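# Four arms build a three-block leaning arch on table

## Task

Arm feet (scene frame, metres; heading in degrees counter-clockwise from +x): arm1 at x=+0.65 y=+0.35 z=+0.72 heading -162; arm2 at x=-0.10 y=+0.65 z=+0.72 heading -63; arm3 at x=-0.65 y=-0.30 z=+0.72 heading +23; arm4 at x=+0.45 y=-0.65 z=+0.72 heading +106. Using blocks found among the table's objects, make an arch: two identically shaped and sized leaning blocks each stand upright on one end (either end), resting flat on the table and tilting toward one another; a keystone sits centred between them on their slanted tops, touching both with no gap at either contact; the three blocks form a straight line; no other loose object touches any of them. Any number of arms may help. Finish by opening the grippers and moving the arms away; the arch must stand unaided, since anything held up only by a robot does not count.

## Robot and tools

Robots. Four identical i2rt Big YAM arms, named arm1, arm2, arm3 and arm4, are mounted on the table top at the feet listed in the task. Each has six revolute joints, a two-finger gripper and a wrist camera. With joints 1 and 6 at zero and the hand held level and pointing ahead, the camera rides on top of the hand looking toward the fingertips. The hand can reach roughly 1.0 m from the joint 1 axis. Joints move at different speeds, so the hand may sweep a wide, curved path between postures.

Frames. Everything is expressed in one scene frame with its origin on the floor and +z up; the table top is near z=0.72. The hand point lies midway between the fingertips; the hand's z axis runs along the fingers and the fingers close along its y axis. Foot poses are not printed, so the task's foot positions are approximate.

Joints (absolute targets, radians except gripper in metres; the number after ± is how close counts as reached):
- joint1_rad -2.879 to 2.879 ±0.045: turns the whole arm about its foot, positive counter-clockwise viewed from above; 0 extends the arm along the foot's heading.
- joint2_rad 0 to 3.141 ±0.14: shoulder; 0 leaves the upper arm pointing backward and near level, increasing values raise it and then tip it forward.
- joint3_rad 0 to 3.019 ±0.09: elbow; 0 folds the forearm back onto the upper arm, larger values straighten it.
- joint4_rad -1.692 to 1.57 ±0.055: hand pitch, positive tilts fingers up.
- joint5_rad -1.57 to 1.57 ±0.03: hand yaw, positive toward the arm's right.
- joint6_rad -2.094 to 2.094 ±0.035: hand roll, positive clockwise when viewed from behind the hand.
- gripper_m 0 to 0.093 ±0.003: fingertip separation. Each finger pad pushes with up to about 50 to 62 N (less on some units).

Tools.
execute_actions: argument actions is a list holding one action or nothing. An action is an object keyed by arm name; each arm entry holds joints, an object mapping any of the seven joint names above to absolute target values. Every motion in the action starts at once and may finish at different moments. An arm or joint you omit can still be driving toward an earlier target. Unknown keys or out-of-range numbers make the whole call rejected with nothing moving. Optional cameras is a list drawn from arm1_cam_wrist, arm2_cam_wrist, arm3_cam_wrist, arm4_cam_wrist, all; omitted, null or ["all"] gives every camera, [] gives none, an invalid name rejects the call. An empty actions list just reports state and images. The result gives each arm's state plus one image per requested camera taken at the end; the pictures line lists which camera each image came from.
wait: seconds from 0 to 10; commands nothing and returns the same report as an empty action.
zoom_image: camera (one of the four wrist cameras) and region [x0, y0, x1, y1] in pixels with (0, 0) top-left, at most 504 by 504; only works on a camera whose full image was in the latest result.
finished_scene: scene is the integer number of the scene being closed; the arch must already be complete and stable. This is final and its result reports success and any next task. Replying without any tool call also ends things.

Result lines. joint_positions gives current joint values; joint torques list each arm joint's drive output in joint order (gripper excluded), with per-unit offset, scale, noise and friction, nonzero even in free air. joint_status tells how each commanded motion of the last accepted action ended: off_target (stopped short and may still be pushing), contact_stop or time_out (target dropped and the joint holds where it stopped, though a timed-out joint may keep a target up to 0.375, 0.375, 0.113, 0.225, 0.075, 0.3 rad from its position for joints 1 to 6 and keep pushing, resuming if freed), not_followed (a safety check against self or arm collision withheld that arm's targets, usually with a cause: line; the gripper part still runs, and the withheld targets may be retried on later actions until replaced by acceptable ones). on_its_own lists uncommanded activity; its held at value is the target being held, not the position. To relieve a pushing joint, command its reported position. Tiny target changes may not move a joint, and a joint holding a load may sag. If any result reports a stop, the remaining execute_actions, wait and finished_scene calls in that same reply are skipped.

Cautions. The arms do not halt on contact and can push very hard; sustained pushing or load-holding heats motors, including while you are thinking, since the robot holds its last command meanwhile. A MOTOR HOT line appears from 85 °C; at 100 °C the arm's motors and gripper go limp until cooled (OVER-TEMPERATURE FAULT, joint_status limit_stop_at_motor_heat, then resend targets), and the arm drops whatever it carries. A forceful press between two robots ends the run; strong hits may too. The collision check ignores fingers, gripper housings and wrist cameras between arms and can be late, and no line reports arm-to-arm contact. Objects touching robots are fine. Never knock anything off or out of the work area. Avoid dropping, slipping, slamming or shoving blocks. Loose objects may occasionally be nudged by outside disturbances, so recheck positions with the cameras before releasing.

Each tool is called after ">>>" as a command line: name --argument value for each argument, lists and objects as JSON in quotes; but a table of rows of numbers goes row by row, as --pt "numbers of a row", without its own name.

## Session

>>> execute_actions --actions '[]'

Scene clock: 0.00 s.
Joint torques (N m, as the arm reports them, + toward a larger angle): no reading
Motor temperatures (°C, as the motors report them): arm1=[28 27 28 26 29 28] | arm2=[29 29 28 30 29 26] | arm3=[27 29 31 29 30 26] | arm4=[28 28 29 29 29 30]
arm1.joint_positions: joint1_rad=+0.740 joint2_rad=+0.433 joint3_rad=+1.358 joint4_rad=-1.622 joint5_rad=-0.276 joint6_rad=+0.538 gripper_m=+0.094
arm1.joint_status: not commanded
arm1.hand: x=+0.6359 y=+0.2215 z=+1.2713 quat_wxyz=(-0.383, -0.854, -0.283, +0.209) (m; scene frame)
arm2.joint_positions: joint1_rad=-0.868 joint2_rad=+0.588 joint3_rad=+1.361 joint4_rad=-1.560 joint5_rad=+0.254 joint6_rad=-0.732 gripper_m=+0.094
arm2.joint_status: not commanded
arm2.hand: x=-0.2036 y=+0.4922 z=+1.2245 quat_wxyz=(+0.033, -0.562, -0.724, +0.398) (m; scene frame)
arm3.joint_positions: joint1_rad=+0.176 joint2_rad=+0.425 joint3_rad=+1.676 joint4_rad=-1.380 joint5_rad=+0.186 joint6_rad=+0.333 gripper_m=+0.095
arm3.joint_status: not commanded
arm3.hand: x=-0.5827 y=-0.2891 z=+1.4966 quat_wxyz=(-0.628, +0.015, -0.750, -0.208) (m; scene frame)
arm4.joint_positions: joint1_rad=+0.836 joint2_rad=+0.285 joint3_rad=+1.315 joint4_rad=-1.641 joint5_rad=-0.025 joint6_rad=+0.756 gripper_m=+0.095
arm4.joint_status: not commanded
arm4.hand: x=+0.3823 y=-0.6190 z=+1.2498 quat_wxyz=(+0.093, +0.738, -0.491, -0.453) (m; scene frame)
pictures: arm1_cam_wrist, arm2_cam_wrist, arm3_cam_wrist, arm4_cam_wrist
Images, in order (width x height): arm1_cam_wrist 616x616, arm2_cam_wrist 616x616, arm3_cam_wrist 616x616, arm4_cam_wrist 616x616.

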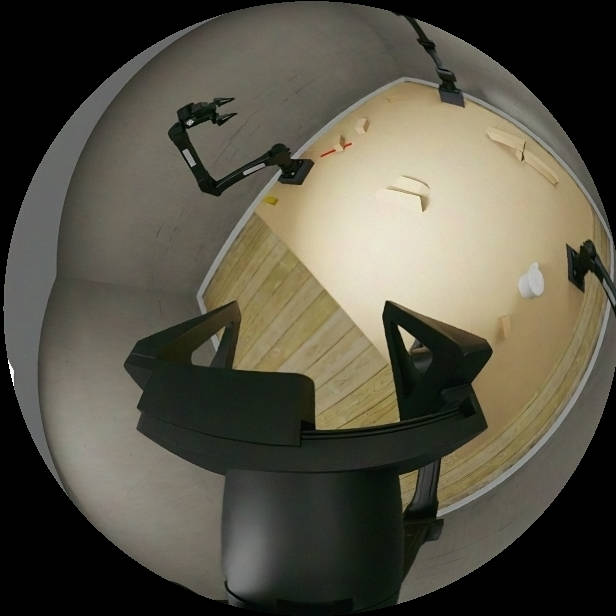

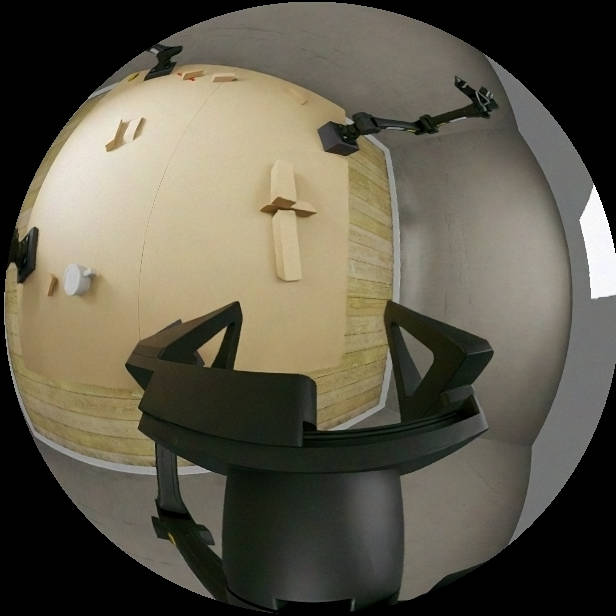

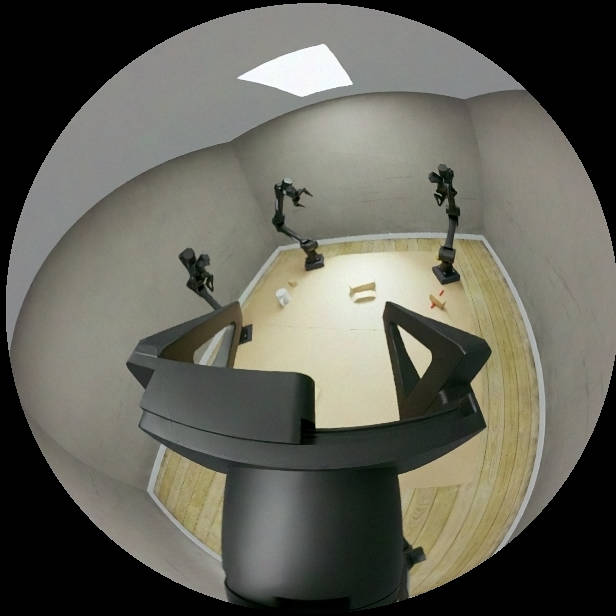

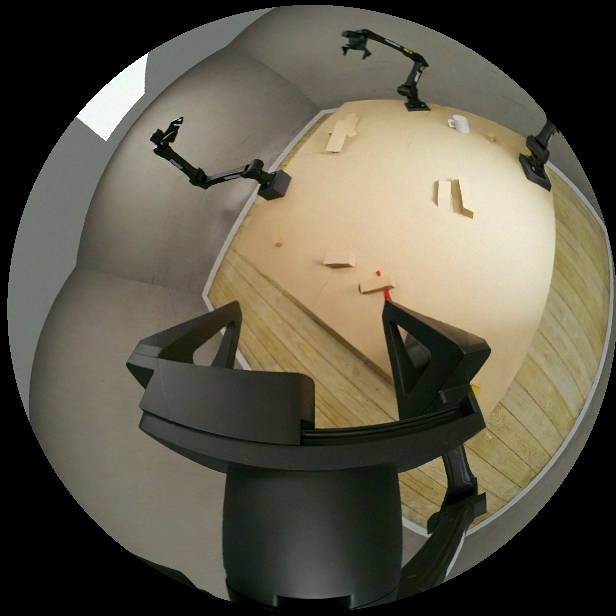

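>>> execute_actions --actions '[{"arm1":{"joints":{"joint1_rad":0.1,"joint2_rad":1.154,"joint3_rad":1.224,"joint4_rad":-1.03,"joint5_rad":0,"joint6_rad":0}},"arm2":{"joints":{"joint1_rad":-0.85,"joint2_rad":1.154,"joint3_rad":1.224,"joint4_rad":-1.03,"joint5_rad":0,"joint6_rad":0}},"arm3":{"joints":{"joint1_rad":0.2,"joint2_rad":1.154,"joint3_rad":1.224,"joint4_rad":-1.03,"joint5_rad":0,"joint6_rad":0}},"arm4":{"joints":{"joint1_rad":0.3,"joint2_rad":1.154,"joint3_rad":1.224,"joint4_rad":-1.03,"joint5_rad":0,"joint6_rad":0}}}]'

Scene clock: 2.03 s.
Joint torques (N m, as the arm reports them, + toward a larger angle): arm1=[-0.15 -9.1  11.37  1.52  0.04 -0.11] | arm2=[ -0.5  -10.31  11.72   2.28  -0.22   0.13] | arm3=[  2.41 -10.44  12.25   2.1   -0.1   -0.06] | arm4=[ -2.89 -10.43  10.42   1.63  -0.11   0.02]
Motor temperatures (°C, as the motors report them): arm1=[28 27 28 26 29 28] | arm2=[29 29 28 30 29 26] | arm3=[27 29 32 29 30 26] | arm4=[28 28 29 29 29 30]
arm1.joint_positions: joint1_rad=+0.100 joint2_rad=+1.160 joint3_rad=+1.214 joint4_rad=-1.049 joint5_rad=-0.001 joint6_rad=+0.010 gripper_m=+0.094
arm1.joint_status: all done
arm1.hand: x=+0.2425 y=+0.1732 z=+1.0914 quat_wxyz=(-0.057, -0.939, -0.189, +0.282) (m; scene frame)
arm2.joint_positions: joint1_rad=-0.859 joint2_rad=+1.164 joint3_rad=+1.212 joint4_rad=-1.045 joint5_rad=+0.004 joint6_rad=-0.012 gripper_m=+0.094
arm2.joint_status: all done
arm2.hand: x=-0.2603 y=+0.2325 z=+1.0476 quat_wxyz=(-0.152, -0.788, -0.547, +0.240) (m; scene frame)
arm3.joint_positions: joint1_rad=+0.185 joint2_rad=+1.170 joint3_rad=+1.200 joint4_rad=-1.052 joint5_rad=+0.004 joint6_rad=+0.010 gripper_m=+0.095
arm3.joint_status: all done
arm3.hand: x=-0.2699 y=-0.0695 z=+1.1248 quat_wxyz=(-0.263, +0.252, -0.929, -0.067) (m; scene frame)
arm4.joint_positions: joint1_rad=+0.308 joint2_rad=+1.163 joint3_rad=+1.212 joint4_rad=-1.044 joint5_rad=-0.001 joint6_rad=+0.011 gripper_m=+0.095
arm4.joint_status: all done
arm4.hand: x=+0.1916 y=-0.2820 z=+1.0754 quat_wxyz=(-0.122, +0.850, -0.446, -0.253) (m; scene frame)
pictures: arm1_cam_wrist, arm2_cam_wrist, arm3_cam_wrist, arm4_cam_wrist
Images, in order (width x height): arm1_cam_wrist 616x616, arm2_cam_wrist 616x616, arm3_cam_wrist 616x616, arm4_cam_wrist 616x616.

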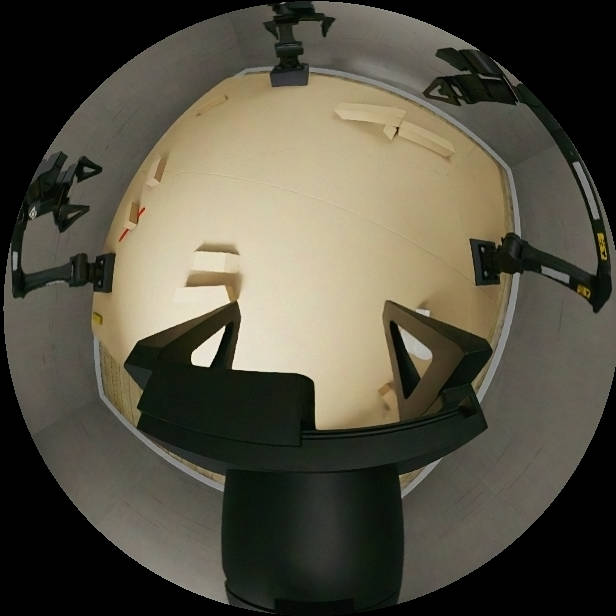

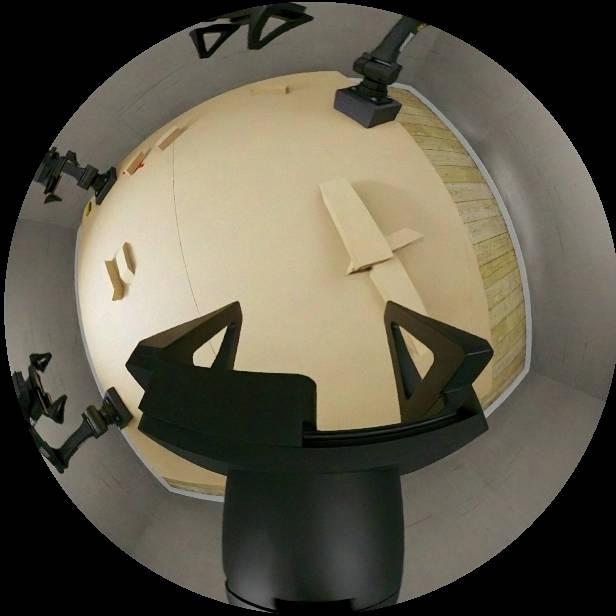

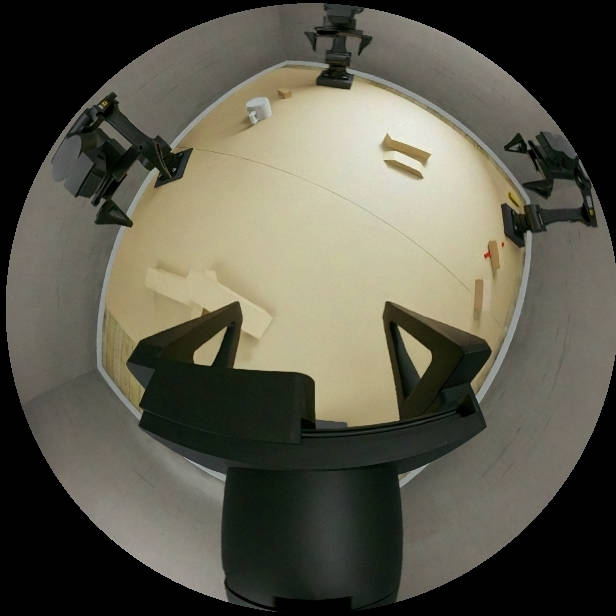

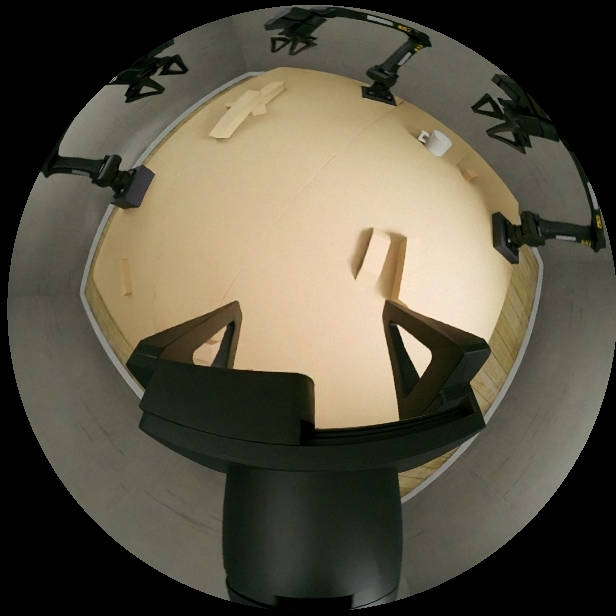

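>>> zoom_image --camera "arm2_cam_wrist" --region '[290,160,470,370]'

>>> zoom_image --camera "arm4_cam_wrist" --region '[320,200,460,330]'

>>> zoom_image --camera "arm3_cam_wrist" --region '[130,240,300,370]'

>>> zoom_image --camera "arm1_cam_wrist" --region '[100,140,280,330]'

Region (290, 160, 470, 370) of arm2_cam_wrist's 616x616 image, scaled by 2.400, with more detail than that image has; it fills the left 432 columns of this view, and the rest is white.

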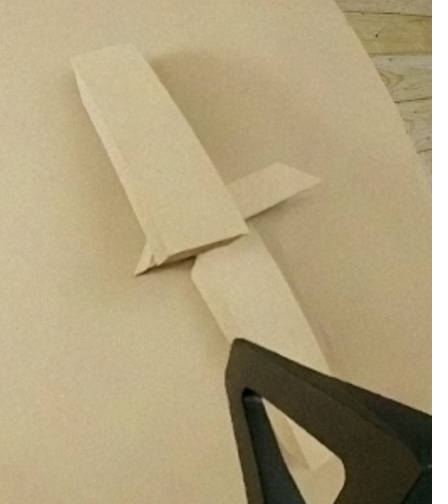

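Region (320, 200, 460, 330) of arm4_cam_wrist's 616x616 image, scaled by 3.600, with more detail than that image has; it fills the top 468 rows of this view, and the rest is white.

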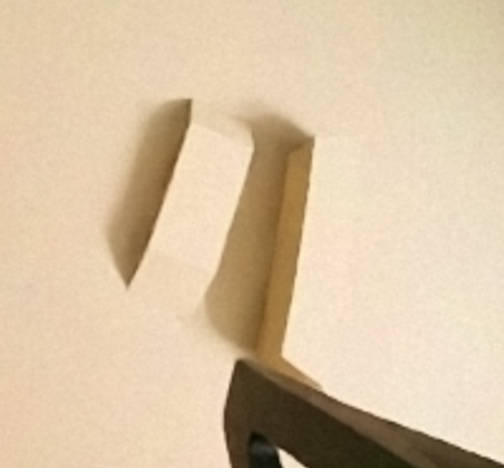

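Region (130, 240, 300, 370) of arm3_cam_wrist's 616x616 image, scaled by 2.965, with more detail than that image has; it fills the top 385 rows of this view, and the rest is white.

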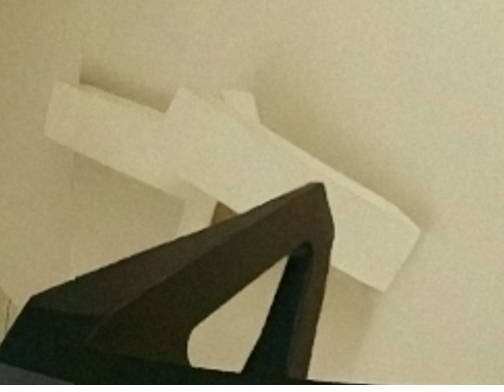

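Region (100, 140, 280, 330) of arm1_cam_wrist's 616x616 image, scaled by 2.653, with more detail than that image has; it fills the left 477 columns of this view, and the rest is white.

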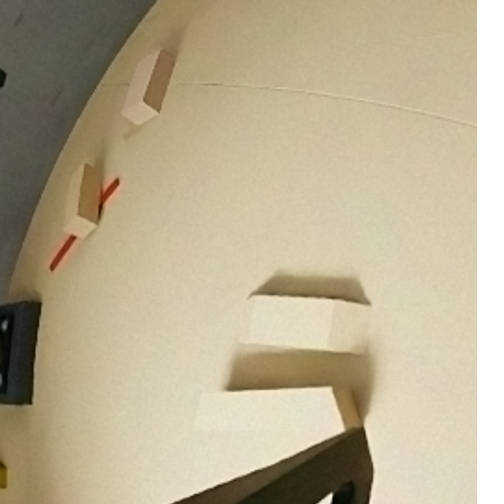

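>>> execute_actions --actions '[{"arm4":{"joints":{"joint1_rad":0.49,"joint4_rad":1.02,"joint3_rad":1.0}},"arm3":{"joints":{"joint1_rad":-0.2,"joint2_rad":0.7}},"arm2":{"joints":{"joint1_rad":-0.6,"joint2_rad":0.7}},"arm1":{"joints":{"joint2_rad":0.7}}}]' --cameras '[]'

>>> execute_actions --actions '[{"arm4":{"joints":{"joint2_rad":1.87,"joint3_rad":0.9}}}]' --cameras '["arm4_cam_wrist"]'

>>> zoom_image --camera "arm4_cam_wrist" --region '[220,190,420,320]'

Scene clock: 5.60 s.
Joint torques (N m, as the arm reports them, + toward a larger angle): arm1=[-0.11 -0.69 10.71  1.93  0.05 -0.11] | arm2=[-1.47 -0.28 11.05  2.76 -0.06  0.11] | arm3=[ 0.02 -1.4  11.81  2.39  0.   -0.08] | arm4=[-1.93 -9.57 10.42  1.33 -0.18 -0.05]
Motor temperatures (°C, as the motors report them): arm1=[28 27 29 26 29 28] | arm2=[29 29 29 30 29 26] | arm3=[27 29 33 29 30 26] | arm4=[28 28 30 29 29 30]
arm1.joint_positions: joint1_rad=+0.100 joint2_rad=+0.696 joint3_rad=+1.214 joint4_rad=-1.047 joint5_rad=-0.001 joint6_rad=+0.010 gripper_m=+0.094
arm1.joint_status: all done
arm1.hand: x=+0.3626 y=+0.2235 z=+1.2616 quat_wxyz=(-0.101, -0.849, -0.171, +0.490) (m; scene frame)
arm2.joint_positions: joint1_rad=-0.601 joint2_rad=+0.695 joint3_rad=+1.212 joint4_rad=-1.042 joint5_rad=+0.000 joint6_rad=-0.011 gripper_m=+0.094
arm2.joint_status: all done
arm2.hand: x=-0.1303 y=+0.3329 z=+1.2199 quat_wxyz=(-0.325, -0.642, -0.583, +0.378) (m; scene frame)
arm3.joint_positions: joint1_rad=-0.189 joint2_rad=+0.695 joint3_rad=+1.200 joint4_rad=-1.052 joint5_rad=+0.000 joint6_rad=+0.009 gripper_m=+0.095
arm3.joint_status: all done
arm3.hand: x=-0.3405 y=-0.2446 z=+1.3004 quat_wxyz=(-0.491, +0.070, -0.868, -0.039) (m; scene frame)
arm4.joint_positions: joint1_rad=+0.493 joint2_rad=+1.162 joint3_rad=+0.983 joint4_rad=+1.007 joint5_rad=-0.001 joint6_rad=+0.009 gripper_m=+0.095
arm4.joint_status: all done
arm4.hand: x=+0.1110 y=-0.3141 z=+1.3770 quat_wxyz=(-0.343, +0.336, -0.143, -0.866) (m; scene frame)
pictures: none
No camera images: the call's "cameras" was empty. Leave "cameras" out to get every camera's image.

Scene clock: 7.00 s.
Joint torques (N m, as the arm reports them, + toward a larger angle): arm1=[-0.1  -0.51 10.73  1.94  0.04 -0.11] | arm2=[-1.4  -0.44 11.02  2.73 -0.07  0.1 ] | arm3=[ 0.67 -0.75 11.75  2.58  0.   -0.07] | arm4=[ -1.67 -19.01   6.7    1.79  -0.17  -0.03]
Motor temperatures (°C, as the motors report them): arm1=[28 27 29 26 29 28] | arm2=[29 29 29 30 29 26] | arm3=[27 29 33 29 30 26] | arm4=[28 28 30 29 29 30]
arm1.joint_positions: joint1_rad=+0.100 joint2_rad=+0.696 joint3_rad=+1.214 joint4_rad=-1.047 joint5_rad=-0.001 joint6_rad=+0.010 gripper_m=+0.094
arm1.joint_status: not commanded
arm1.hand: x=+0.3626 y=+0.2235 z=+1.2616 quat_wxyz=(-0.101, -0.849, -0.171, +0.490) (m; scene frame)
arm2.joint_positions: joint1_rad=-0.601 joint2_rad=+0.695 joint3_rad=+1.212 joint4_rad=-1.042 joint5_rad=+0.000 joint6_rad=-0.011 gripper_m=+0.094
arm2.joint_status: not commanded
arm2.hand: x=-0.1303 y=+0.3329 z=+1.2199 quat_wxyz=(-0.325, -0.642, -0.583, +0.378) (m; scene frame)
arm3.joint_positions: joint1_rad=-0.189 joint2_rad=+0.695 joint3_rad=+1.200 joint4_rad=-1.052 joint5_rad=+0.000 joint6_rad=+0.009 gripper_m=+0.095
arm3.joint_status: not commanded
arm3.hand: x=-0.3405 y=-0.2446 z=+1.3004 quat_wxyz=(-0.491, +0.070, -0.868, -0.039) (m; scene frame)
arm4.joint_positions: joint1_rad=+0.493 joint2_rad=+1.885 joint3_rad=+0.889 joint4_rad=+1.015 joint5_rad=-0.001 joint6_rad=+0.009 gripper_m=+0.095
arm4.joint_status: all done
arm4.hand: x=-0.0217 y=-0.1936 z=+0.9122 quat_wxyz=(-0.260, +0.648, -0.269, -0.664) (m; scene frame)
pictures: arm4_cam_wrist
Images, in order (width x height): arm4_cam_wrist 616x616.

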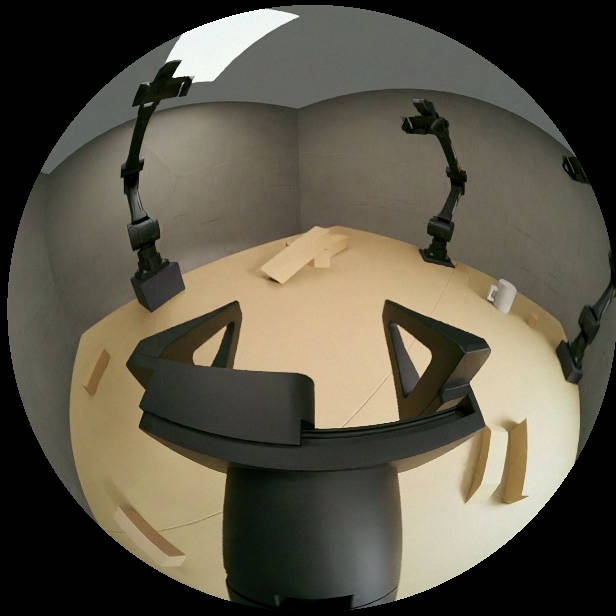

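Region (220, 190, 420, 320) of arm4_cam_wrist's 616x616 image, scaled by 2.520, with more detail than that image has; it fills the top 328 rows of this view, and the rest is white.

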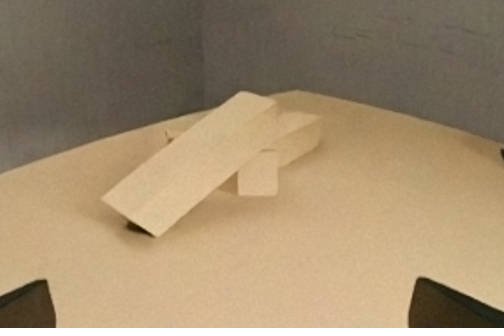

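>>> execute_actions --actions '[{"arm3":{"joints":{"joint1_rad":0.646,"joint2_rad":1.66,"joint3_rad":1.23,"joint4_rad":-1.09,"joint6_rad":-0.454}}}]' --cameras '["arm3_cam_wrist"]'

Scene clock: 10.13 s.
Joint torques (N m, as the arm reports them, + toward a larger angle): arm1=[-0.04 -0.56 10.72  1.92  0.05 -0.11] | arm2=[-1.4  -0.37 11.01  2.79 -0.07  0.1 ] | arm3=[  0.79 -14.09  10.79  -0.54   0.01  -0.11] | arm4=[ -2.06 -18.39   6.74   1.74  -0.14  -0.03]
Motor temperatures (°C, as the motors report them): arm1=[28 27 29 26 29 28] | arm2=[29 29 29 30 29 26] | arm3=[27 29 33 29 30 26] | arm4=[28 28 30 29 29 30]
arm1.joint_positions: joint1_rad=+0.100 joint2_rad=+0.696 joint3_rad=+1.214 joint4_rad=-1.047 joint5_rad=-0.001 joint6_rad=+0.010 gripper_m=+0.094
arm1.joint_status: not commanded
arm1.hand: x=+0.3626 y=+0.2235 z=+1.2616 quat_wxyz=(-0.101, -0.849, -0.171, +0.490) (m; scene frame)
arm2.joint_positions: joint1_rad=-0.601 joint2_rad=+0.695 joint3_rad=+1.212 joint4_rad=-1.042 joint5_rad=+0.000 joint6_rad=-0.011 gripper_m=+0.094
arm2.joint_status: not commanded
arm2.hand: x=-0.1303 y=+0.3329 z=+1.2199 quat_wxyz=(-0.325, -0.642, -0.583, +0.378) (m; scene frame)
arm3.joint_positions: joint1_rad=+0.651 joint2_rad=+1.655 joint3_rad=+1.200 joint4_rad=-1.073 joint5_rad=+0.001 joint6_rad=-0.443 gripper_m=+0.095
arm3.joint_status: all done
arm3.hand: x=-0.3972 y=+0.1013 z=+0.9037 quat_wxyz=(-0.020, +0.662, -0.749, -0.001) (m; scene frame)
arm4.joint_positions: joint1_rad=+0.493 joint2_rad=+1.885 joint3_rad=+0.889 joint4_rad=+1.015 joint5_rad=-0.001 joint6_rad=+0.009 gripper_m=+0.095
arm4.joint_status: not commanded
arm4.hand: x=-0.0217 y=-0.1936 z=+0.9122 quat_wxyz=(-0.260, +0.648, -0.269, -0.664) (m; scene frame)
pictures: arm3_cam_wrist
Images, in order (width x height): arm3_cam_wrist 616x616.

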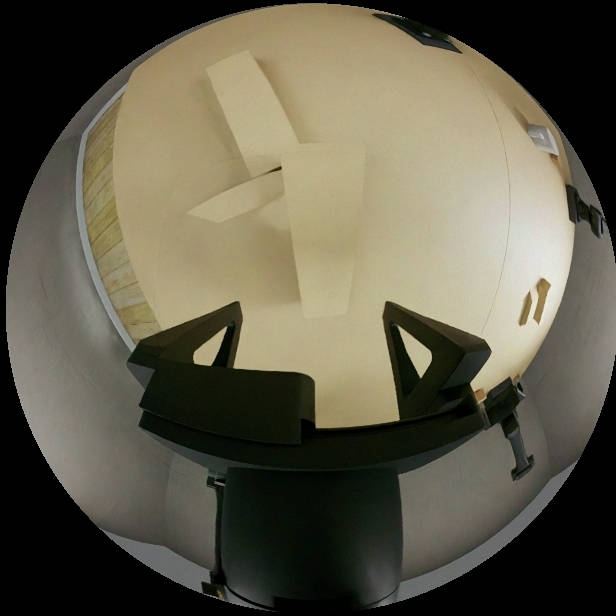

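>>> execute_actions --actions '[{"arm3":{"joints":{"joint1_rad":0.60,"joint6_rad":-0.575}}}]' --cameras '[]'

>>> execute_actions --actions '[{"arm3":{"joints":{"joint2_rad":1.84,"joint3_rad":1.11,"joint4_rad":-0.80}}}]' --cameras '["arm3_cam_wrist","arm4_cam_wrist"]'

Scene clock: 11.53 s.
Joint torques (N m, as the arm reports them, + toward a larger angle): arm1=[-0.04 -0.54 10.75  1.93  0.05 -0.11] | arm2=[-1.39 -0.32 11.04  2.76 -0.06  0.1 ] | arm3=[  1.03 -13.51  10.91  -0.59  -0.05  -0.07] | arm4=[ -2.31 -18.6    6.77   1.8   -0.17  -0.03]
Motor temperatures (°C, as the motors report them): arm1=[28 27 30 26 29 28] | arm2=[29 29 29 30 29 26] | arm3=[27 29 34 29 30 26] | arm4=[28 29 30 29 29 30]
arm1.joint_positions: joint1_rad=+0.100 joint2_rad=+0.696 joint3_rad=+1.214 joint4_rad=-1.047 joint5_rad=-0.001 joint6_rad=+0.010 gripper_m=+0.094
arm1.joint_status: not commanded
arm1.hand: x=+0.3626 y=+0.2235 z=+1.2616 quat_wxyz=(-0.101, -0.849, -0.171, +0.490) (m; scene frame)
arm2.joint_positions: joint1_rad=-0.601 joint2_rad=+0.695 joint3_rad=+1.212 joint4_rad=-1.042 joint5_rad=+0.000 joint6_rad=-0.011 gripper_m=+0.094
arm2.joint_status: not commanded
arm2.hand: x=-0.1303 y=+0.3329 z=+1.2199 quat_wxyz=(-0.325, -0.642, -0.583, +0.378) (m; scene frame)
arm3.joint_positions: joint1_rad=+0.606 joint2_rad=+1.655 joint3_rad=+1.200 joint4_rad=-1.073 joint5_rad=+0.001 joint6_rad=-0.564 gripper_m=+0.095
arm3.joint_status: all done
arm3.hand: x=-0.3792 y=+0.0893 z=+0.9039 quat_wxyz=(-0.021, +0.690, -0.723, +0.001) (m; scene frame)
arm4.joint_positions: joint1_rad=+0.493 joint2_rad=+1.885 joint3_rad=+0.889 joint4_rad=+1.015 joint5_rad=-0.001 joint6_rad=+0.009 gripper_m=+0.095
arm4.joint_status: not commanded
arm4.hand: x=-0.0217 y=-0.1936 z=+0.9122 quat_wxyz=(-0.260, +0.648, -0.269, -0.664) (m; scene frame)
pictures: none
No camera images: the call's "cameras" was empty. Leave "cameras" out to get every camera's image.

Scene clock: 12.57 s.
Joint torques (N m, as the arm reports them, + toward a larger angle): arm1=[-0.1  -0.49 10.71  1.97  0.05 -0.11] | arm2=[-1.48 -0.54 11.06  2.72 -0.06  0.1 ] | arm3=[  1.07 -15.87   7.07   0.89  -0.05  -0.06] | arm4=[ -1.8  -18.67   6.89   1.66  -0.18  -0.03]
Motor temperatures (°C, as the motors report them): arm1=[28 27 30 26 29 28] | arm2=[29 29 29 30 29 26] | arm3=[27 29 34 29 30 26] | arm4=[28 29 30 29 29 30]
arm1.joint_positions: joint1_rad=+0.100 joint2_rad=+0.696 joint3_rad=+1.214 joint4_rad=-1.047 joint5_rad=-0.001 joint6_rad=+0.010 gripper_m=+0.094
arm1.joint_status: not commanded
arm1.hand: x=+0.3626 y=+0.2235 z=+1.2616 quat_wxyz=(-0.101, -0.849, -0.171, +0.490) (m; scene frame)
arm2.joint_positions: joint1_rad=-0.601 joint2_rad=+0.695 joint3_rad=+1.212 joint4_rad=-1.042 joint5_rad=+0.000 joint6_rad=-0.011 gripper_m=+0.094
arm2.joint_status: not commanded
arm2.hand: x=-0.1303 y=+0.3329 z=+1.2199 quat_wxyz=(-0.325, -0.642, -0.583, +0.378) (m; scene frame)
arm3.joint_positions: joint1_rad=+0.606 joint2_rad=+1.858 joint3_rad=+1.103 joint4_rad=-0.819 joint5_rad=+0.001 joint6_rad=-0.565 gripper_m=+0.095
arm3.joint_status: all done
arm3.hand: x=-0.3805 y=+0.0854 z=+0.7822 quat_wxyz=(+0.002, +0.690, -0.723, +0.006) (m; scene frame)
arm4.joint_positions: joint1_rad=+0.493 joint2_rad=+1.885 joint3_rad=+0.889 joint4_rad=+1.015 joint5_rad=-0.001 joint6_rad=+0.009 gripper_m=+0.095
arm4.joint_status: not commanded
arm4.hand: x=-0.0217 y=-0.1936 z=+0.9122 quat_wxyz=(-0.260, +0.648, -0.269, -0.664) (m; scene frame)
pictures: arm3_cam_wrist, arm4_cam_wrist
Images, in order (width x height): arm3_cam_wrist 616x616, arm4_cam_wrist 616x616.

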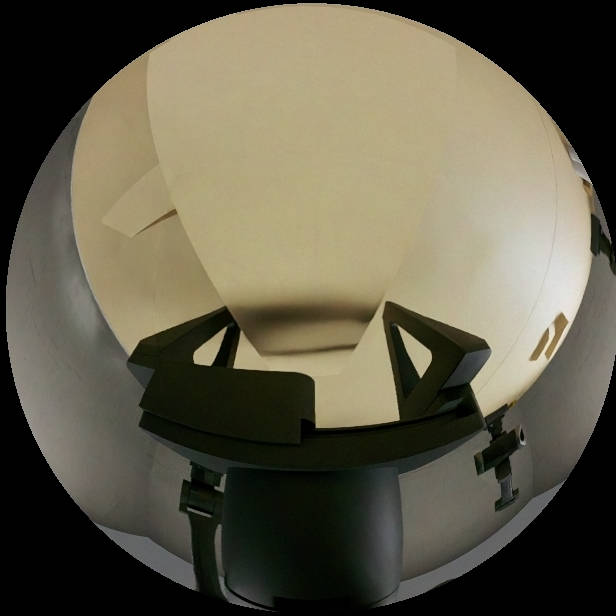

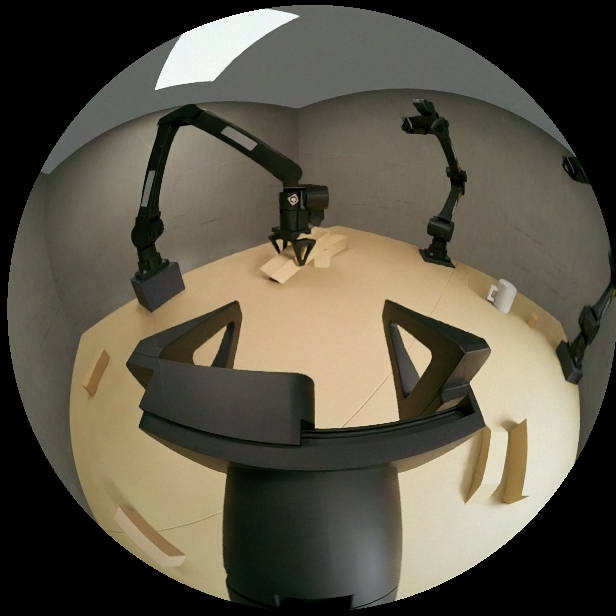

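>>> execute_actions --actions '[{"arm3":{"joints":{"gripper_m":0.05}}}]' --cameras '["arm4_cam_wrist"]'

>>> zoom_image --camera "arm4_cam_wrist" --region '[240,170,380,300]'

Scene clock: 13.30 s.
Joint torques (N m, as the arm reports them, + toward a larger angle): arm1=[-0.1  -0.58 10.7   1.96  0.04 -0.11] | arm2=[-1.36 -0.44 11.05  2.76 -0.06  0.11] | arm3=[  1.41 -15.18   7.43   0.87   0.05  -0.04] | arm4=[ -1.58 -18.4    6.67   1.78  -0.17  -0.03]
Motor temperatures (°C, as the motors report them): arm1=[28 27 30 26 29 28] | arm2=[29 29 29 30 29 26] | arm3=[27 29 34 29 30 26] | arm4=[28 29 30 29 29 30]
arm1.joint_positions: joint1_rad=+0.100 joint2_rad=+0.696 joint3_rad=+1.214 joint4_rad=-1.047 joint5_rad=-0.001 joint6_rad=+0.010 gripper_m=+0.094
arm1.joint_status: not commanded
arm1.hand: x=+0.3626 y=+0.2235 z=+1.2616 quat_wxyz=(-0.101, -0.849, -0.171, +0.490) (m; scene frame)
arm2.joint_positions: joint1_rad=-0.601 joint2_rad=+0.695 joint3_rad=+1.212 joint4_rad=-1.042 joint5_rad=+0.000 joint6_rad=-0.011 gripper_m=+0.094
arm2.joint_status: not commanded
arm2.hand: x=-0.1303 y=+0.3329 z=+1.2199 quat_wxyz=(-0.325, -0.642, -0.583, +0.378) (m; scene frame)
arm3.joint_positions: joint1_rad=+0.606 joint2_rad=+1.858 joint3_rad=+1.103 joint4_rad=-0.818 joint5_rad=+0.000 joint6_rad=-0.567 gripper_m=+0.061
arm3.joint_status: gripper_m off_target (ended at +0.061, target +0.050)
arm3.hand: x=-0.3805 y=+0.0859 z=+0.7822 quat_wxyz=(+0.001, +0.691, -0.723, +0.005) (m; scene frame)
arm4.joint_positions: joint1_rad=+0.493 joint2_rad=+1.885 joint3_rad=+0.889 joint4_rad=+1.015 joint5_rad=-0.001 joint6_rad=+0.009 gripper_m=+0.095
arm4.joint_status: not commanded
arm4.hand: x=-0.0217 y=-0.1936 z=+0.9122 quat_wxyz=(-0.260, +0.648, -0.269, -0.664) (m; scene frame)
pictures: arm4_cam_wrist
Images, in order (width x height): arm4_cam_wrist 616x616.

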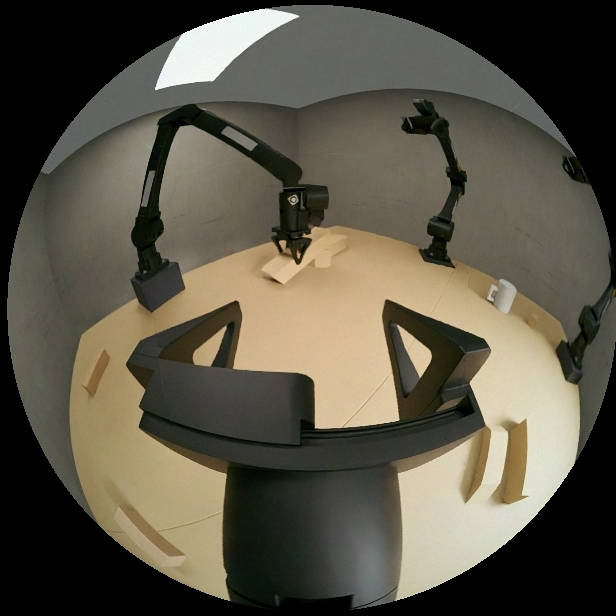

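Region (240, 170, 380, 300) of arm4_cam_wrist's 616x616 image, scaled by 3.600, with more detail than that image has; it fills the top 468 rows of this view, and the rest is white.

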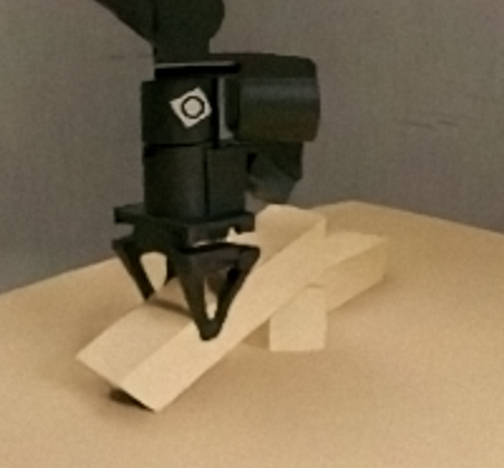

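>>> execute_actions --actions '[{"arm3":{"joints":{"joint2_rad":1.5,"joint3_rad":1.2}}}]' --cameras '[]'

>>> execute_actions --actions '[{"arm3":{"joints":{"joint1_rad":0.113,"joint4_rad":0.26,"joint6_rad":0}},"arm2":{"joints":{"joint1_rad":-1.2,"joint2_rad":1.2,"joint3_rad":1.3,"joint4_rad":-1.3,"joint6_rad":-0.8}},"arm4":{"joints":{"joint1_rad":0.29,"joint2_rad":1.03,"joint3_rad":0.36,"joint4_rad":0.7}}}]' --cameras '[]'

Scene clock: 14.87 s.
Joint torques (N m, as the arm reports them, + toward a larger angle): arm1=[-0.07 -0.56 10.73  1.94  0.04 -0.12] | arm2=[-1.29 -0.43 11.05  2.76 -0.07  0.11] | arm3=[  0.97 -13.1   13.21   1.52   0.04  -0.08] | arm4=[ -1.94 -18.35   6.72   1.56  -0.17  -0.06]
Motor temperatures (°C, as the motors report them): arm1=[28 27 30 26 29 28] | arm2=[29 29 30 30 29 26] | arm3=[27 29 34 29 30 26] | arm4=[28 29 30 29 29 30]
arm1.joint_positions: joint1_rad=+0.100 joint2_rad=+0.696 joint3_rad=+1.214 joint4_rad=-1.047 joint5_rad=-0.001 joint6_rad=+0.010 gripper_m=+0.094
arm1.joint_status: not commanded
arm1.hand: x=+0.3626 y=+0.2235 z=+1.2616 quat_wxyz=(-0.101, -0.849, -0.171, +0.490) (m; scene frame)
arm2.joint_positions: joint1_rad=-0.601 joint2_rad=+0.695 joint3_rad=+1.212 joint4_rad=-1.042 joint5_rad=+0.000 joint6_rad=-0.011 gripper_m=+0.094
arm2.joint_status: not commanded
arm2.hand: x=-0.1303 y=+0.3329 z=+1.2199 quat_wxyz=(-0.325, -0.642, -0.583, +0.378) (m; scene frame)
arm3.joint_positions: joint1_rad=+0.606 joint2_rad=+1.508 joint3_rad=+1.154 joint4_rad=-0.818 joint5_rad=+0.000 joint6_rad=-0.568 gripper_m=+0.061
arm3.joint_status: all done
arm3.hand: x=-0.3543 y=+0.1263 z=+0.9685 quat_wxyz=(-0.194, +0.679, -0.708, -0.034) (m; scene frame)
arm4.joint_positions: joint1_rad=+0.493 joint2_rad=+1.885 joint3_rad=+0.889 joint4_rad=+1.015 joint5_rad=-0.001 joint6_rad=+0.009 gripper_m=+0.095
arm4.joint_status: not commanded
arm4.hand: x=-0.0217 y=-0.1936 z=+0.9122 quat_wxyz=(-0.260, +0.648, -0.269, -0.664) (m; scene frame)
pictures: none
No camera images: the call's "cameras" was empty. Leave "cameras" out to get every camera's image.

Scene clock: 17.93 s.
Joint torques (N m, as the arm reports them, + toward a larger angle): arm1=[-0.13 -0.57 10.73  1.92  0.04 -0.11] | arm2=[ -1.51 -11.02  11.93   0.77  -0.12  -0.12] | arm3=[  2.68 -14.66  14.16   4.24   0.     0.11] | arm4=[-0.67 -5.46  7.87  1.22 -0.25 -0.03]
Motor temperatures (°C, as the motors report them): arm1=[28 27 30 26 29 28] | arm2=[29 29 30 30 29 26] | arm3=[27 29 35 29 30 26] | arm4=[28 29 30 29 29 30]
arm1.joint_positions: joint1_rad=+0.100 joint2_rad=+0.696 joint3_rad=+1.214 joint4_rad=-1.047 joint5_rad=-0.001 joint6_rad=+0.010 gripper_m=+0.094
arm1.joint_status: not commanded
arm1.hand: x=+0.3626 y=+0.2235 z=+1.2616 quat_wxyz=(-0.101, -0.849, -0.171, +0.490) (m; scene frame)
arm2.joint_positions: joint1_rad=-1.201 joint2_rad=+1.213 joint3_rad=+1.280 joint4_rad=-1.290 joint5_rad=+0.000 joint6_rad=-0.788 gripper_m=+0.094
arm2.joint_status: all done
arm2.hand: x=-0.3700 y=+0.3356 z=+1.0360 quat_wxyz=(+0.000, -0.669, -0.722, +0.176) (m; scene frame)
arm3.joint_positions: joint1_rad=+0.103 joint2_rad=+1.516 joint3_rad=+1.154 joint4_rad=+0.200 joint5_rad=+0.002 joint6_rad=-0.010 gripper_m=+0.061
arm3.joint_status: joint4_rad time_out (moved +1.017 of +1.078); the others done
arm3.on_its_own: joint4_rad reads +0.200 and still pushes toward +0.260 since a time_out
arm3.hand: x=-0.0535 y=-0.0032 z=+1.1553 quat_wxyz=(-0.633, +0.179, -0.740, -0.139) (m; scene frame)
arm4.joint_positions: joint1_rad=+0.276 joint2_rad=+1.028 joint3_rad=+0.362 joint4_rad=+0.706 joint5_rad=+0.002 joint6_rad=+0.009 gripper_m=+0.095
arm4.joint_status: all done
arm4.hand: x=+0.2139 y=-0.2898 z=+1.0222 quat_wxyz=(-0.335, +0.609, -0.335, -0.637) (m; scene frame)
pictures: none
No camera images: the call's "cameras" was empty. Leave "cameras" out to get every camera's image.

>>> execute_actions --actions '[{"arm3":{"joints":{"joint2_rad":1.75,"joint3_rad":0.915,"joint4_rad":0.25}},"arm2":{"joints":{"joint1_rad":-1.246,"joint2_rad":1.625,"joint3_rad":1.33,"joint4_rad":-1.245,"joint6_rad":-0.83}}}]' --cameras '["arm2_cam_wrist","arm4_cam_wrist"]'

Scene clock: 19.60 s.
Joint torques (N m, as the arm reports them, + toward a larger angle): arm1=[-0.03 -0.52 10.71  1.93  0.04 -0.11] | arm2=[ -1.92 -17.43  10.94   0.81  -0.13  -0.14] | arm3=[  2.08 -17.09  10.88   2.86  -0.04   0.11] | arm4=[-0.56 -5.36  7.78  1.34 -0.27 -0.05]
Motor temperatures (°C, as the motors report them): arm1=[28 27 30 26 29 28] | arm2=[29 29 30 30 29 26] | arm3=[27 29 35 29 30 26] | arm4=[28 29 30 29 29 30]
arm1.joint_positions: joint1_rad=+0.100 joint2_rad=+0.696 joint3_rad=+1.214 joint4_rad=-1.047 joint5_rad=-0.001 joint6_rad=+0.010 gripper_m=+0.094
arm1.joint_status: not commanded
arm1.hand: x=+0.3626 y=+0.2235 z=+1.2616 quat_wxyz=(-0.101, -0.849, -0.171, +0.490) (m; scene frame)
arm2.joint_positions: joint1_rad=-1.242 joint2_rad=+1.638 joint3_rad=+1.309 joint4_rad=-1.252 joint5_rad=+0.000 joint6_rad=-0.818 gripper_m=+0.094
arm2.joint_status: all done
arm2.hand: x=-0.4233 y=+0.3068 z=+0.8674 quat_wxyz=(+0.006, -0.684, -0.729, -0.002) (m; scene frame)
arm3.joint_positions: joint1_rad=+0.103 joint2_rad=+1.794 joint3_rad=+0.865 joint4_rad=+0.218 joint5_rad=+0.002 joint6_rad=-0.010 gripper_m=+0.061
arm3.joint_status: all done
arm3.hand: x=-0.1251 y=-0.0418 z=+0.8359 quat_wxyz=(-0.408, +0.212, -0.884, -0.087) (m; scene frame)
arm4.joint_positions: joint1_rad=+0.276 joint2_rad=+1.028 joint3_rad=+0.362 joint4_rad=+0.706 joint5_rad=+0.002 joint6_rad=+0.009 gripper_m=+0.095
arm4.joint_status: not commanded
arm4.hand: x=+0.2139 y=-0.2898 z=+1.0222 quat_wxyz=(-0.335, +0.609, -0.335, -0.637) (m; scene frame)
pictures: arm2_cam_wrist, arm4_cam_wrist
Images, in order (width x height): arm2_cam_wrist 616x616, arm4_cam_wrist 616x616.

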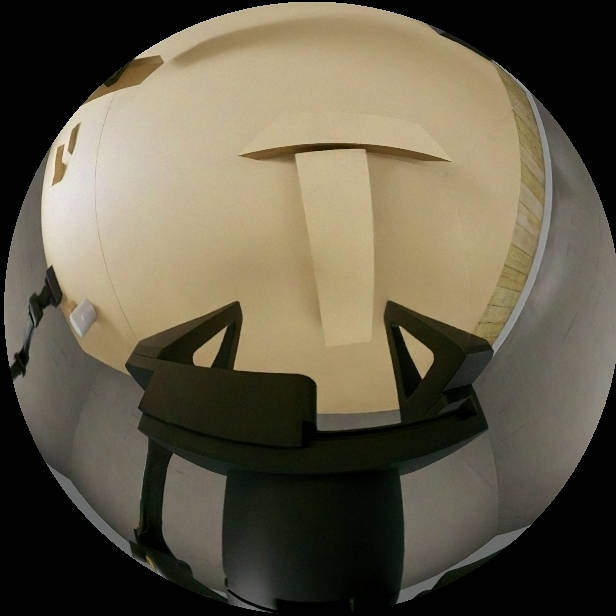

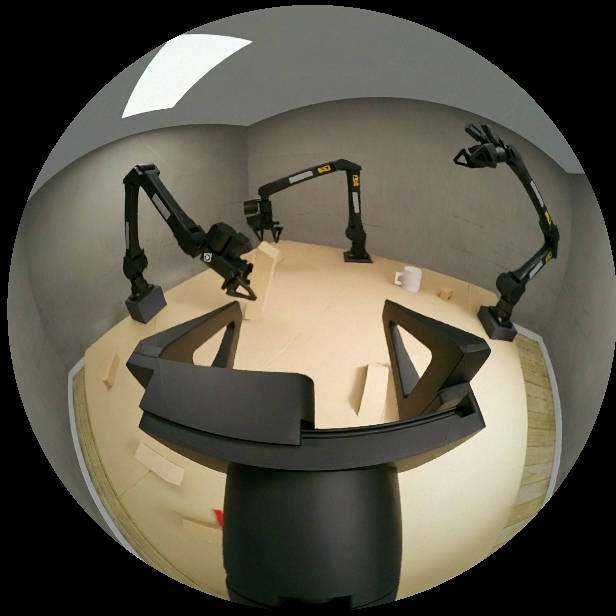

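>>> execute_actions --actions '[{"arm2":{"joints":{"joint1_rad":-1.295,"joint2_rad":1.67,"joint3_rad":1.39,"joint4_rad":-1.28,"joint6_rad":-1.0}}}]' --cameras '["arm2_cam_wrist"]'

Scene clock: 21.10 s.
Joint torques (N m, as the arm reports them, + toward a larger angle): arm1=[-0.06 -0.63 10.73  1.95  0.04 -0.1 ] | arm2=[ -1.51 -13.82  12.54   0.09  -0.14  -0.14] | arm3=[  2.84 -16.96  10.79   3.03  -0.01   0.14] | arm4=[-0.78 -5.81  7.86  1.31 -0.23 -0.07]
Motor temperatures (°C, as the motors report them): arm1=[28 27 30 26 29 28] | arm2=[29 29 30 30 29 26] | arm3=[27 30 35 29 30 26] | arm4=[28 29 30 29 29 30]
arm1.joint_positions: joint1_rad=+0.100 joint2_rad=+0.696 joint3_rad=+1.214 joint4_rad=-1.047 joint5_rad=-0.001 joint6_rad=+0.010 gripper_m=+0.094
arm1.joint_status: not commanded
arm1.hand: x=+0.3626 y=+0.2235 z=+1.2616 quat_wxyz=(-0.101, -0.849, -0.171, +0.490) (m; scene frame)
arm2.joint_positions: joint1_rad=-1.296 joint2_rad=+1.640 joint3_rad=+1.349 joint4_rad=-1.270 joint5_rad=+0.000 joint6_rad=-0.988 gripper_m=+0.094
arm2.joint_status: all done
arm2.hand: x=-0.4489 y=+0.3174 z=+0.8816 quat_wxyz=(+0.007, -0.641, -0.767, +0.008) (m; scene frame)
arm3.joint_positions: joint1_rad=+0.103 joint2_rad=+1.794 joint3_rad=+0.865 joint4_rad=+0.218 joint5_rad=+0.002 joint6_rad=-0.010 gripper_m=+0.061
arm3.joint_status: not commanded
arm3.hand: x=-0.1251 y=-0.0418 z=+0.8359 quat_wxyz=(-0.408, +0.212, -0.884, -0.087) (m; scene frame)
arm4.joint_positions: joint1_rad=+0.276 joint2_rad=+1.028 joint3_rad=+0.362 joint4_rad=+0.706 joint5_rad=+0.002 joint6_rad=+0.009 gripper_m=+0.095
arm4.joint_status: not commanded
arm4.hand: x=+0.2139 y=-0.2898 z=+1.0222 quat_wxyz=(-0.335, +0.609, -0.335, -0.637) (m; scene frame)
pictures: arm2_cam_wrist
Images, in order (width x height): arm2_cam_wrist 616x616.

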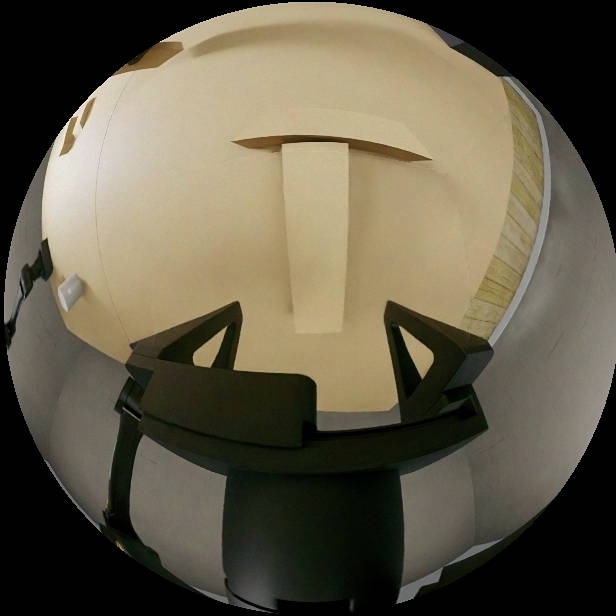

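>>> execute_actions --actions '[{"arm2":{"joints":{"joint2_rad":1.795,"joint3_rad":1.205,"joint4_rad":-0.96}}}]' --cameras '["arm2_cam_wrist"]'

>>> execute_actions --actions '[{"arm2":{"joints":{"gripper_m":0.05}}}]' --cameras '[]'

Scene clock: 22.43 s.
Joint torques (N m, as the arm reports them, + toward a larger angle): arm1=[-0.1  -0.48 10.71  1.89  0.04 -0.11] | arm2=[ -1.65 -18.33   9.33   0.91  -0.17  -0.13] | arm3=[  2.62 -16.66  11.28   2.91  -0.06   0.09] | arm4=[-0.81 -5.83  7.81  1.34 -0.26 -0.06]
Motor temperatures (°C, as the motors report them): arm1=[28 27 31 26 29 28] | arm2=[29 30 30 30 29 26] | arm3=[27 30 35 29 30 26] | arm4=[28 29 30 29 29 30]
arm1.joint_positions: joint1_rad=+0.100 joint2_rad=+0.696 joint3_rad=+1.214 joint4_rad=-1.047 joint5_rad=-0.001 joint6_rad=+0.010 gripper_m=+0.094
arm1.joint_status: not commanded
arm1.hand: x=+0.3626 y=+0.2235 z=+1.2616 quat_wxyz=(-0.101, -0.849, -0.171, +0.490) (m; scene frame)
arm2.joint_positions: joint1_rad=-1.296 joint2_rad=+1.800 joint3_rad=+1.189 joint4_rad=-0.971 joint5_rad=+0.000 joint6_rad=-0.988 gripper_m=+0.094
arm2.joint_status: all done
arm2.hand: x=-0.4504 y=+0.3182 z=+0.7520 quat_wxyz=(+0.006, -0.641, -0.768, -0.003) (m; scene frame)
arm3.joint_positions: joint1_rad=+0.103 joint2_rad=+1.794 joint3_rad=+0.865 joint4_rad=+0.218 joint5_rad=+0.002 joint6_rad=-0.010 gripper_m=+0.061
arm3.joint_status: not commanded
arm3.hand: x=-0.1251 y=-0.0418 z=+0.8359 quat_wxyz=(-0.408, +0.212, -0.884, -0.087) (m; scene frame)
arm4.joint_positions: joint1_rad=+0.276 joint2_rad=+1.028 joint3_rad=+0.362 joint4_rad=+0.706 joint5_rad=+0.002 joint6_rad=+0.009 gripper_m=+0.095
arm4.joint_status: not commanded
arm4.hand: x=+0.2139 y=-0.2898 z=+1.0222 quat_wxyz=(-0.335, +0.609, -0.335, -0.637) (m; scene frame)
pictures: arm2_cam_wrist
Images, in order (width x height): arm2_cam_wrist 616x616.

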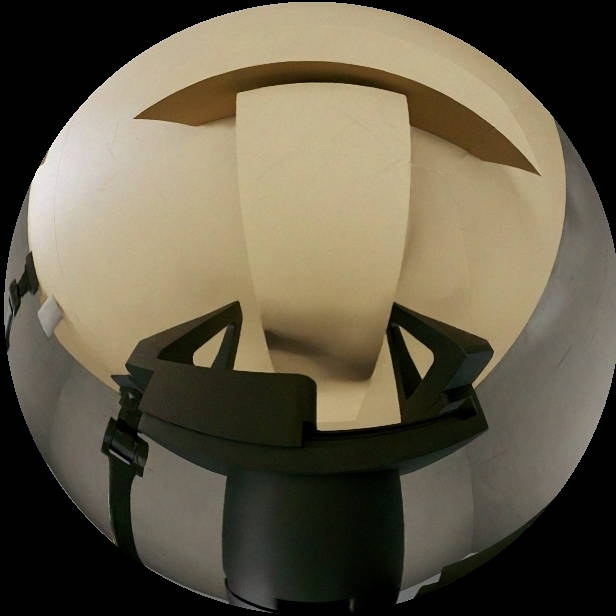

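Scene clock: 23.00 s.
Joint torques (N m, as the arm reports them, + toward a larger angle): arm1=[ 0.03 -0.47 10.72  1.95  0.05 -0.11] | arm2=[ -1.61 -18.24   9.3    0.73  -0.25  -0.11] | arm3=[  1.69 -17.4   11.19   3.12  -0.01   0.1 ] | arm4=[-0.7  -5.96  7.71  1.49 -0.28 -0.05]
Motor temperatures (°C, as the motors report them): arm1=[28 27 31 26 29 28] | arm2=[29 30 30 30 29 26] | arm3=[27 30 35 29 30 26] | arm4=[28 29 30 29 29 30]
arm1.joint_positions: joint1_rad=+0.100 joint2_rad=+0.696 joint3_rad=+1.214 joint4_rad=-1.047 joint5_rad=-0.001 joint6_rad=+0.010 gripper_m=+0.094
arm1.joint_status: not commanded
arm1.hand: x=+0.3626 y=+0.2235 z=+1.2616 quat_wxyz=(-0.101, -0.849, -0.171, +0.490) (m; scene frame)
arm2.joint_positions: joint1_rad=-1.296 joint2_rad=+1.800 joint3_rad=+1.189 joint4_rad=-0.966 joint5_rad=+0.002 joint6_rad=-0.990 gripper_m=+0.060
arm2.joint_status: gripper_m off_target (ended at +0.060, target +0.050)
arm2.hand: x=-0.4514 y=+0.3177 z=+0.7520 quat_wxyz=(+0.007, -0.640, -0.768, -0.001) (m; scene frame)
arm3.joint_positions: joint1_rad=+0.103 joint2_rad=+1.794 joint3_rad=+0.865 joint4_rad=+0.218 joint5_rad=+0.002 joint6_rad=-0.010 gripper_m=+0.061
arm3.joint_status: not commanded
arm3.hand: x=-0.1251 y=-0.0418 z=+0.8359 quat_wxyz=(-0.408, +0.212, -0.884, -0.087) (m; scene frame)
arm4.joint_positions: joint1_rad=+0.276 joint2_rad=+1.028 joint3_rad=+0.362 joint4_rad=+0.706 joint5_rad=+0.002 joint6_rad=+0.009 gripper_m=+0.095
arm4.joint_status: not commanded
arm4.hand: x=+0.2139 y=-0.2898 z=+1.0222 quat_wxyz=(-0.335, +0.609, -0.335, -0.637) (m; scene frame)
pictures: none
No camera images: the call's "cameras" was empty. Leave "cameras" out to get every camera's image.


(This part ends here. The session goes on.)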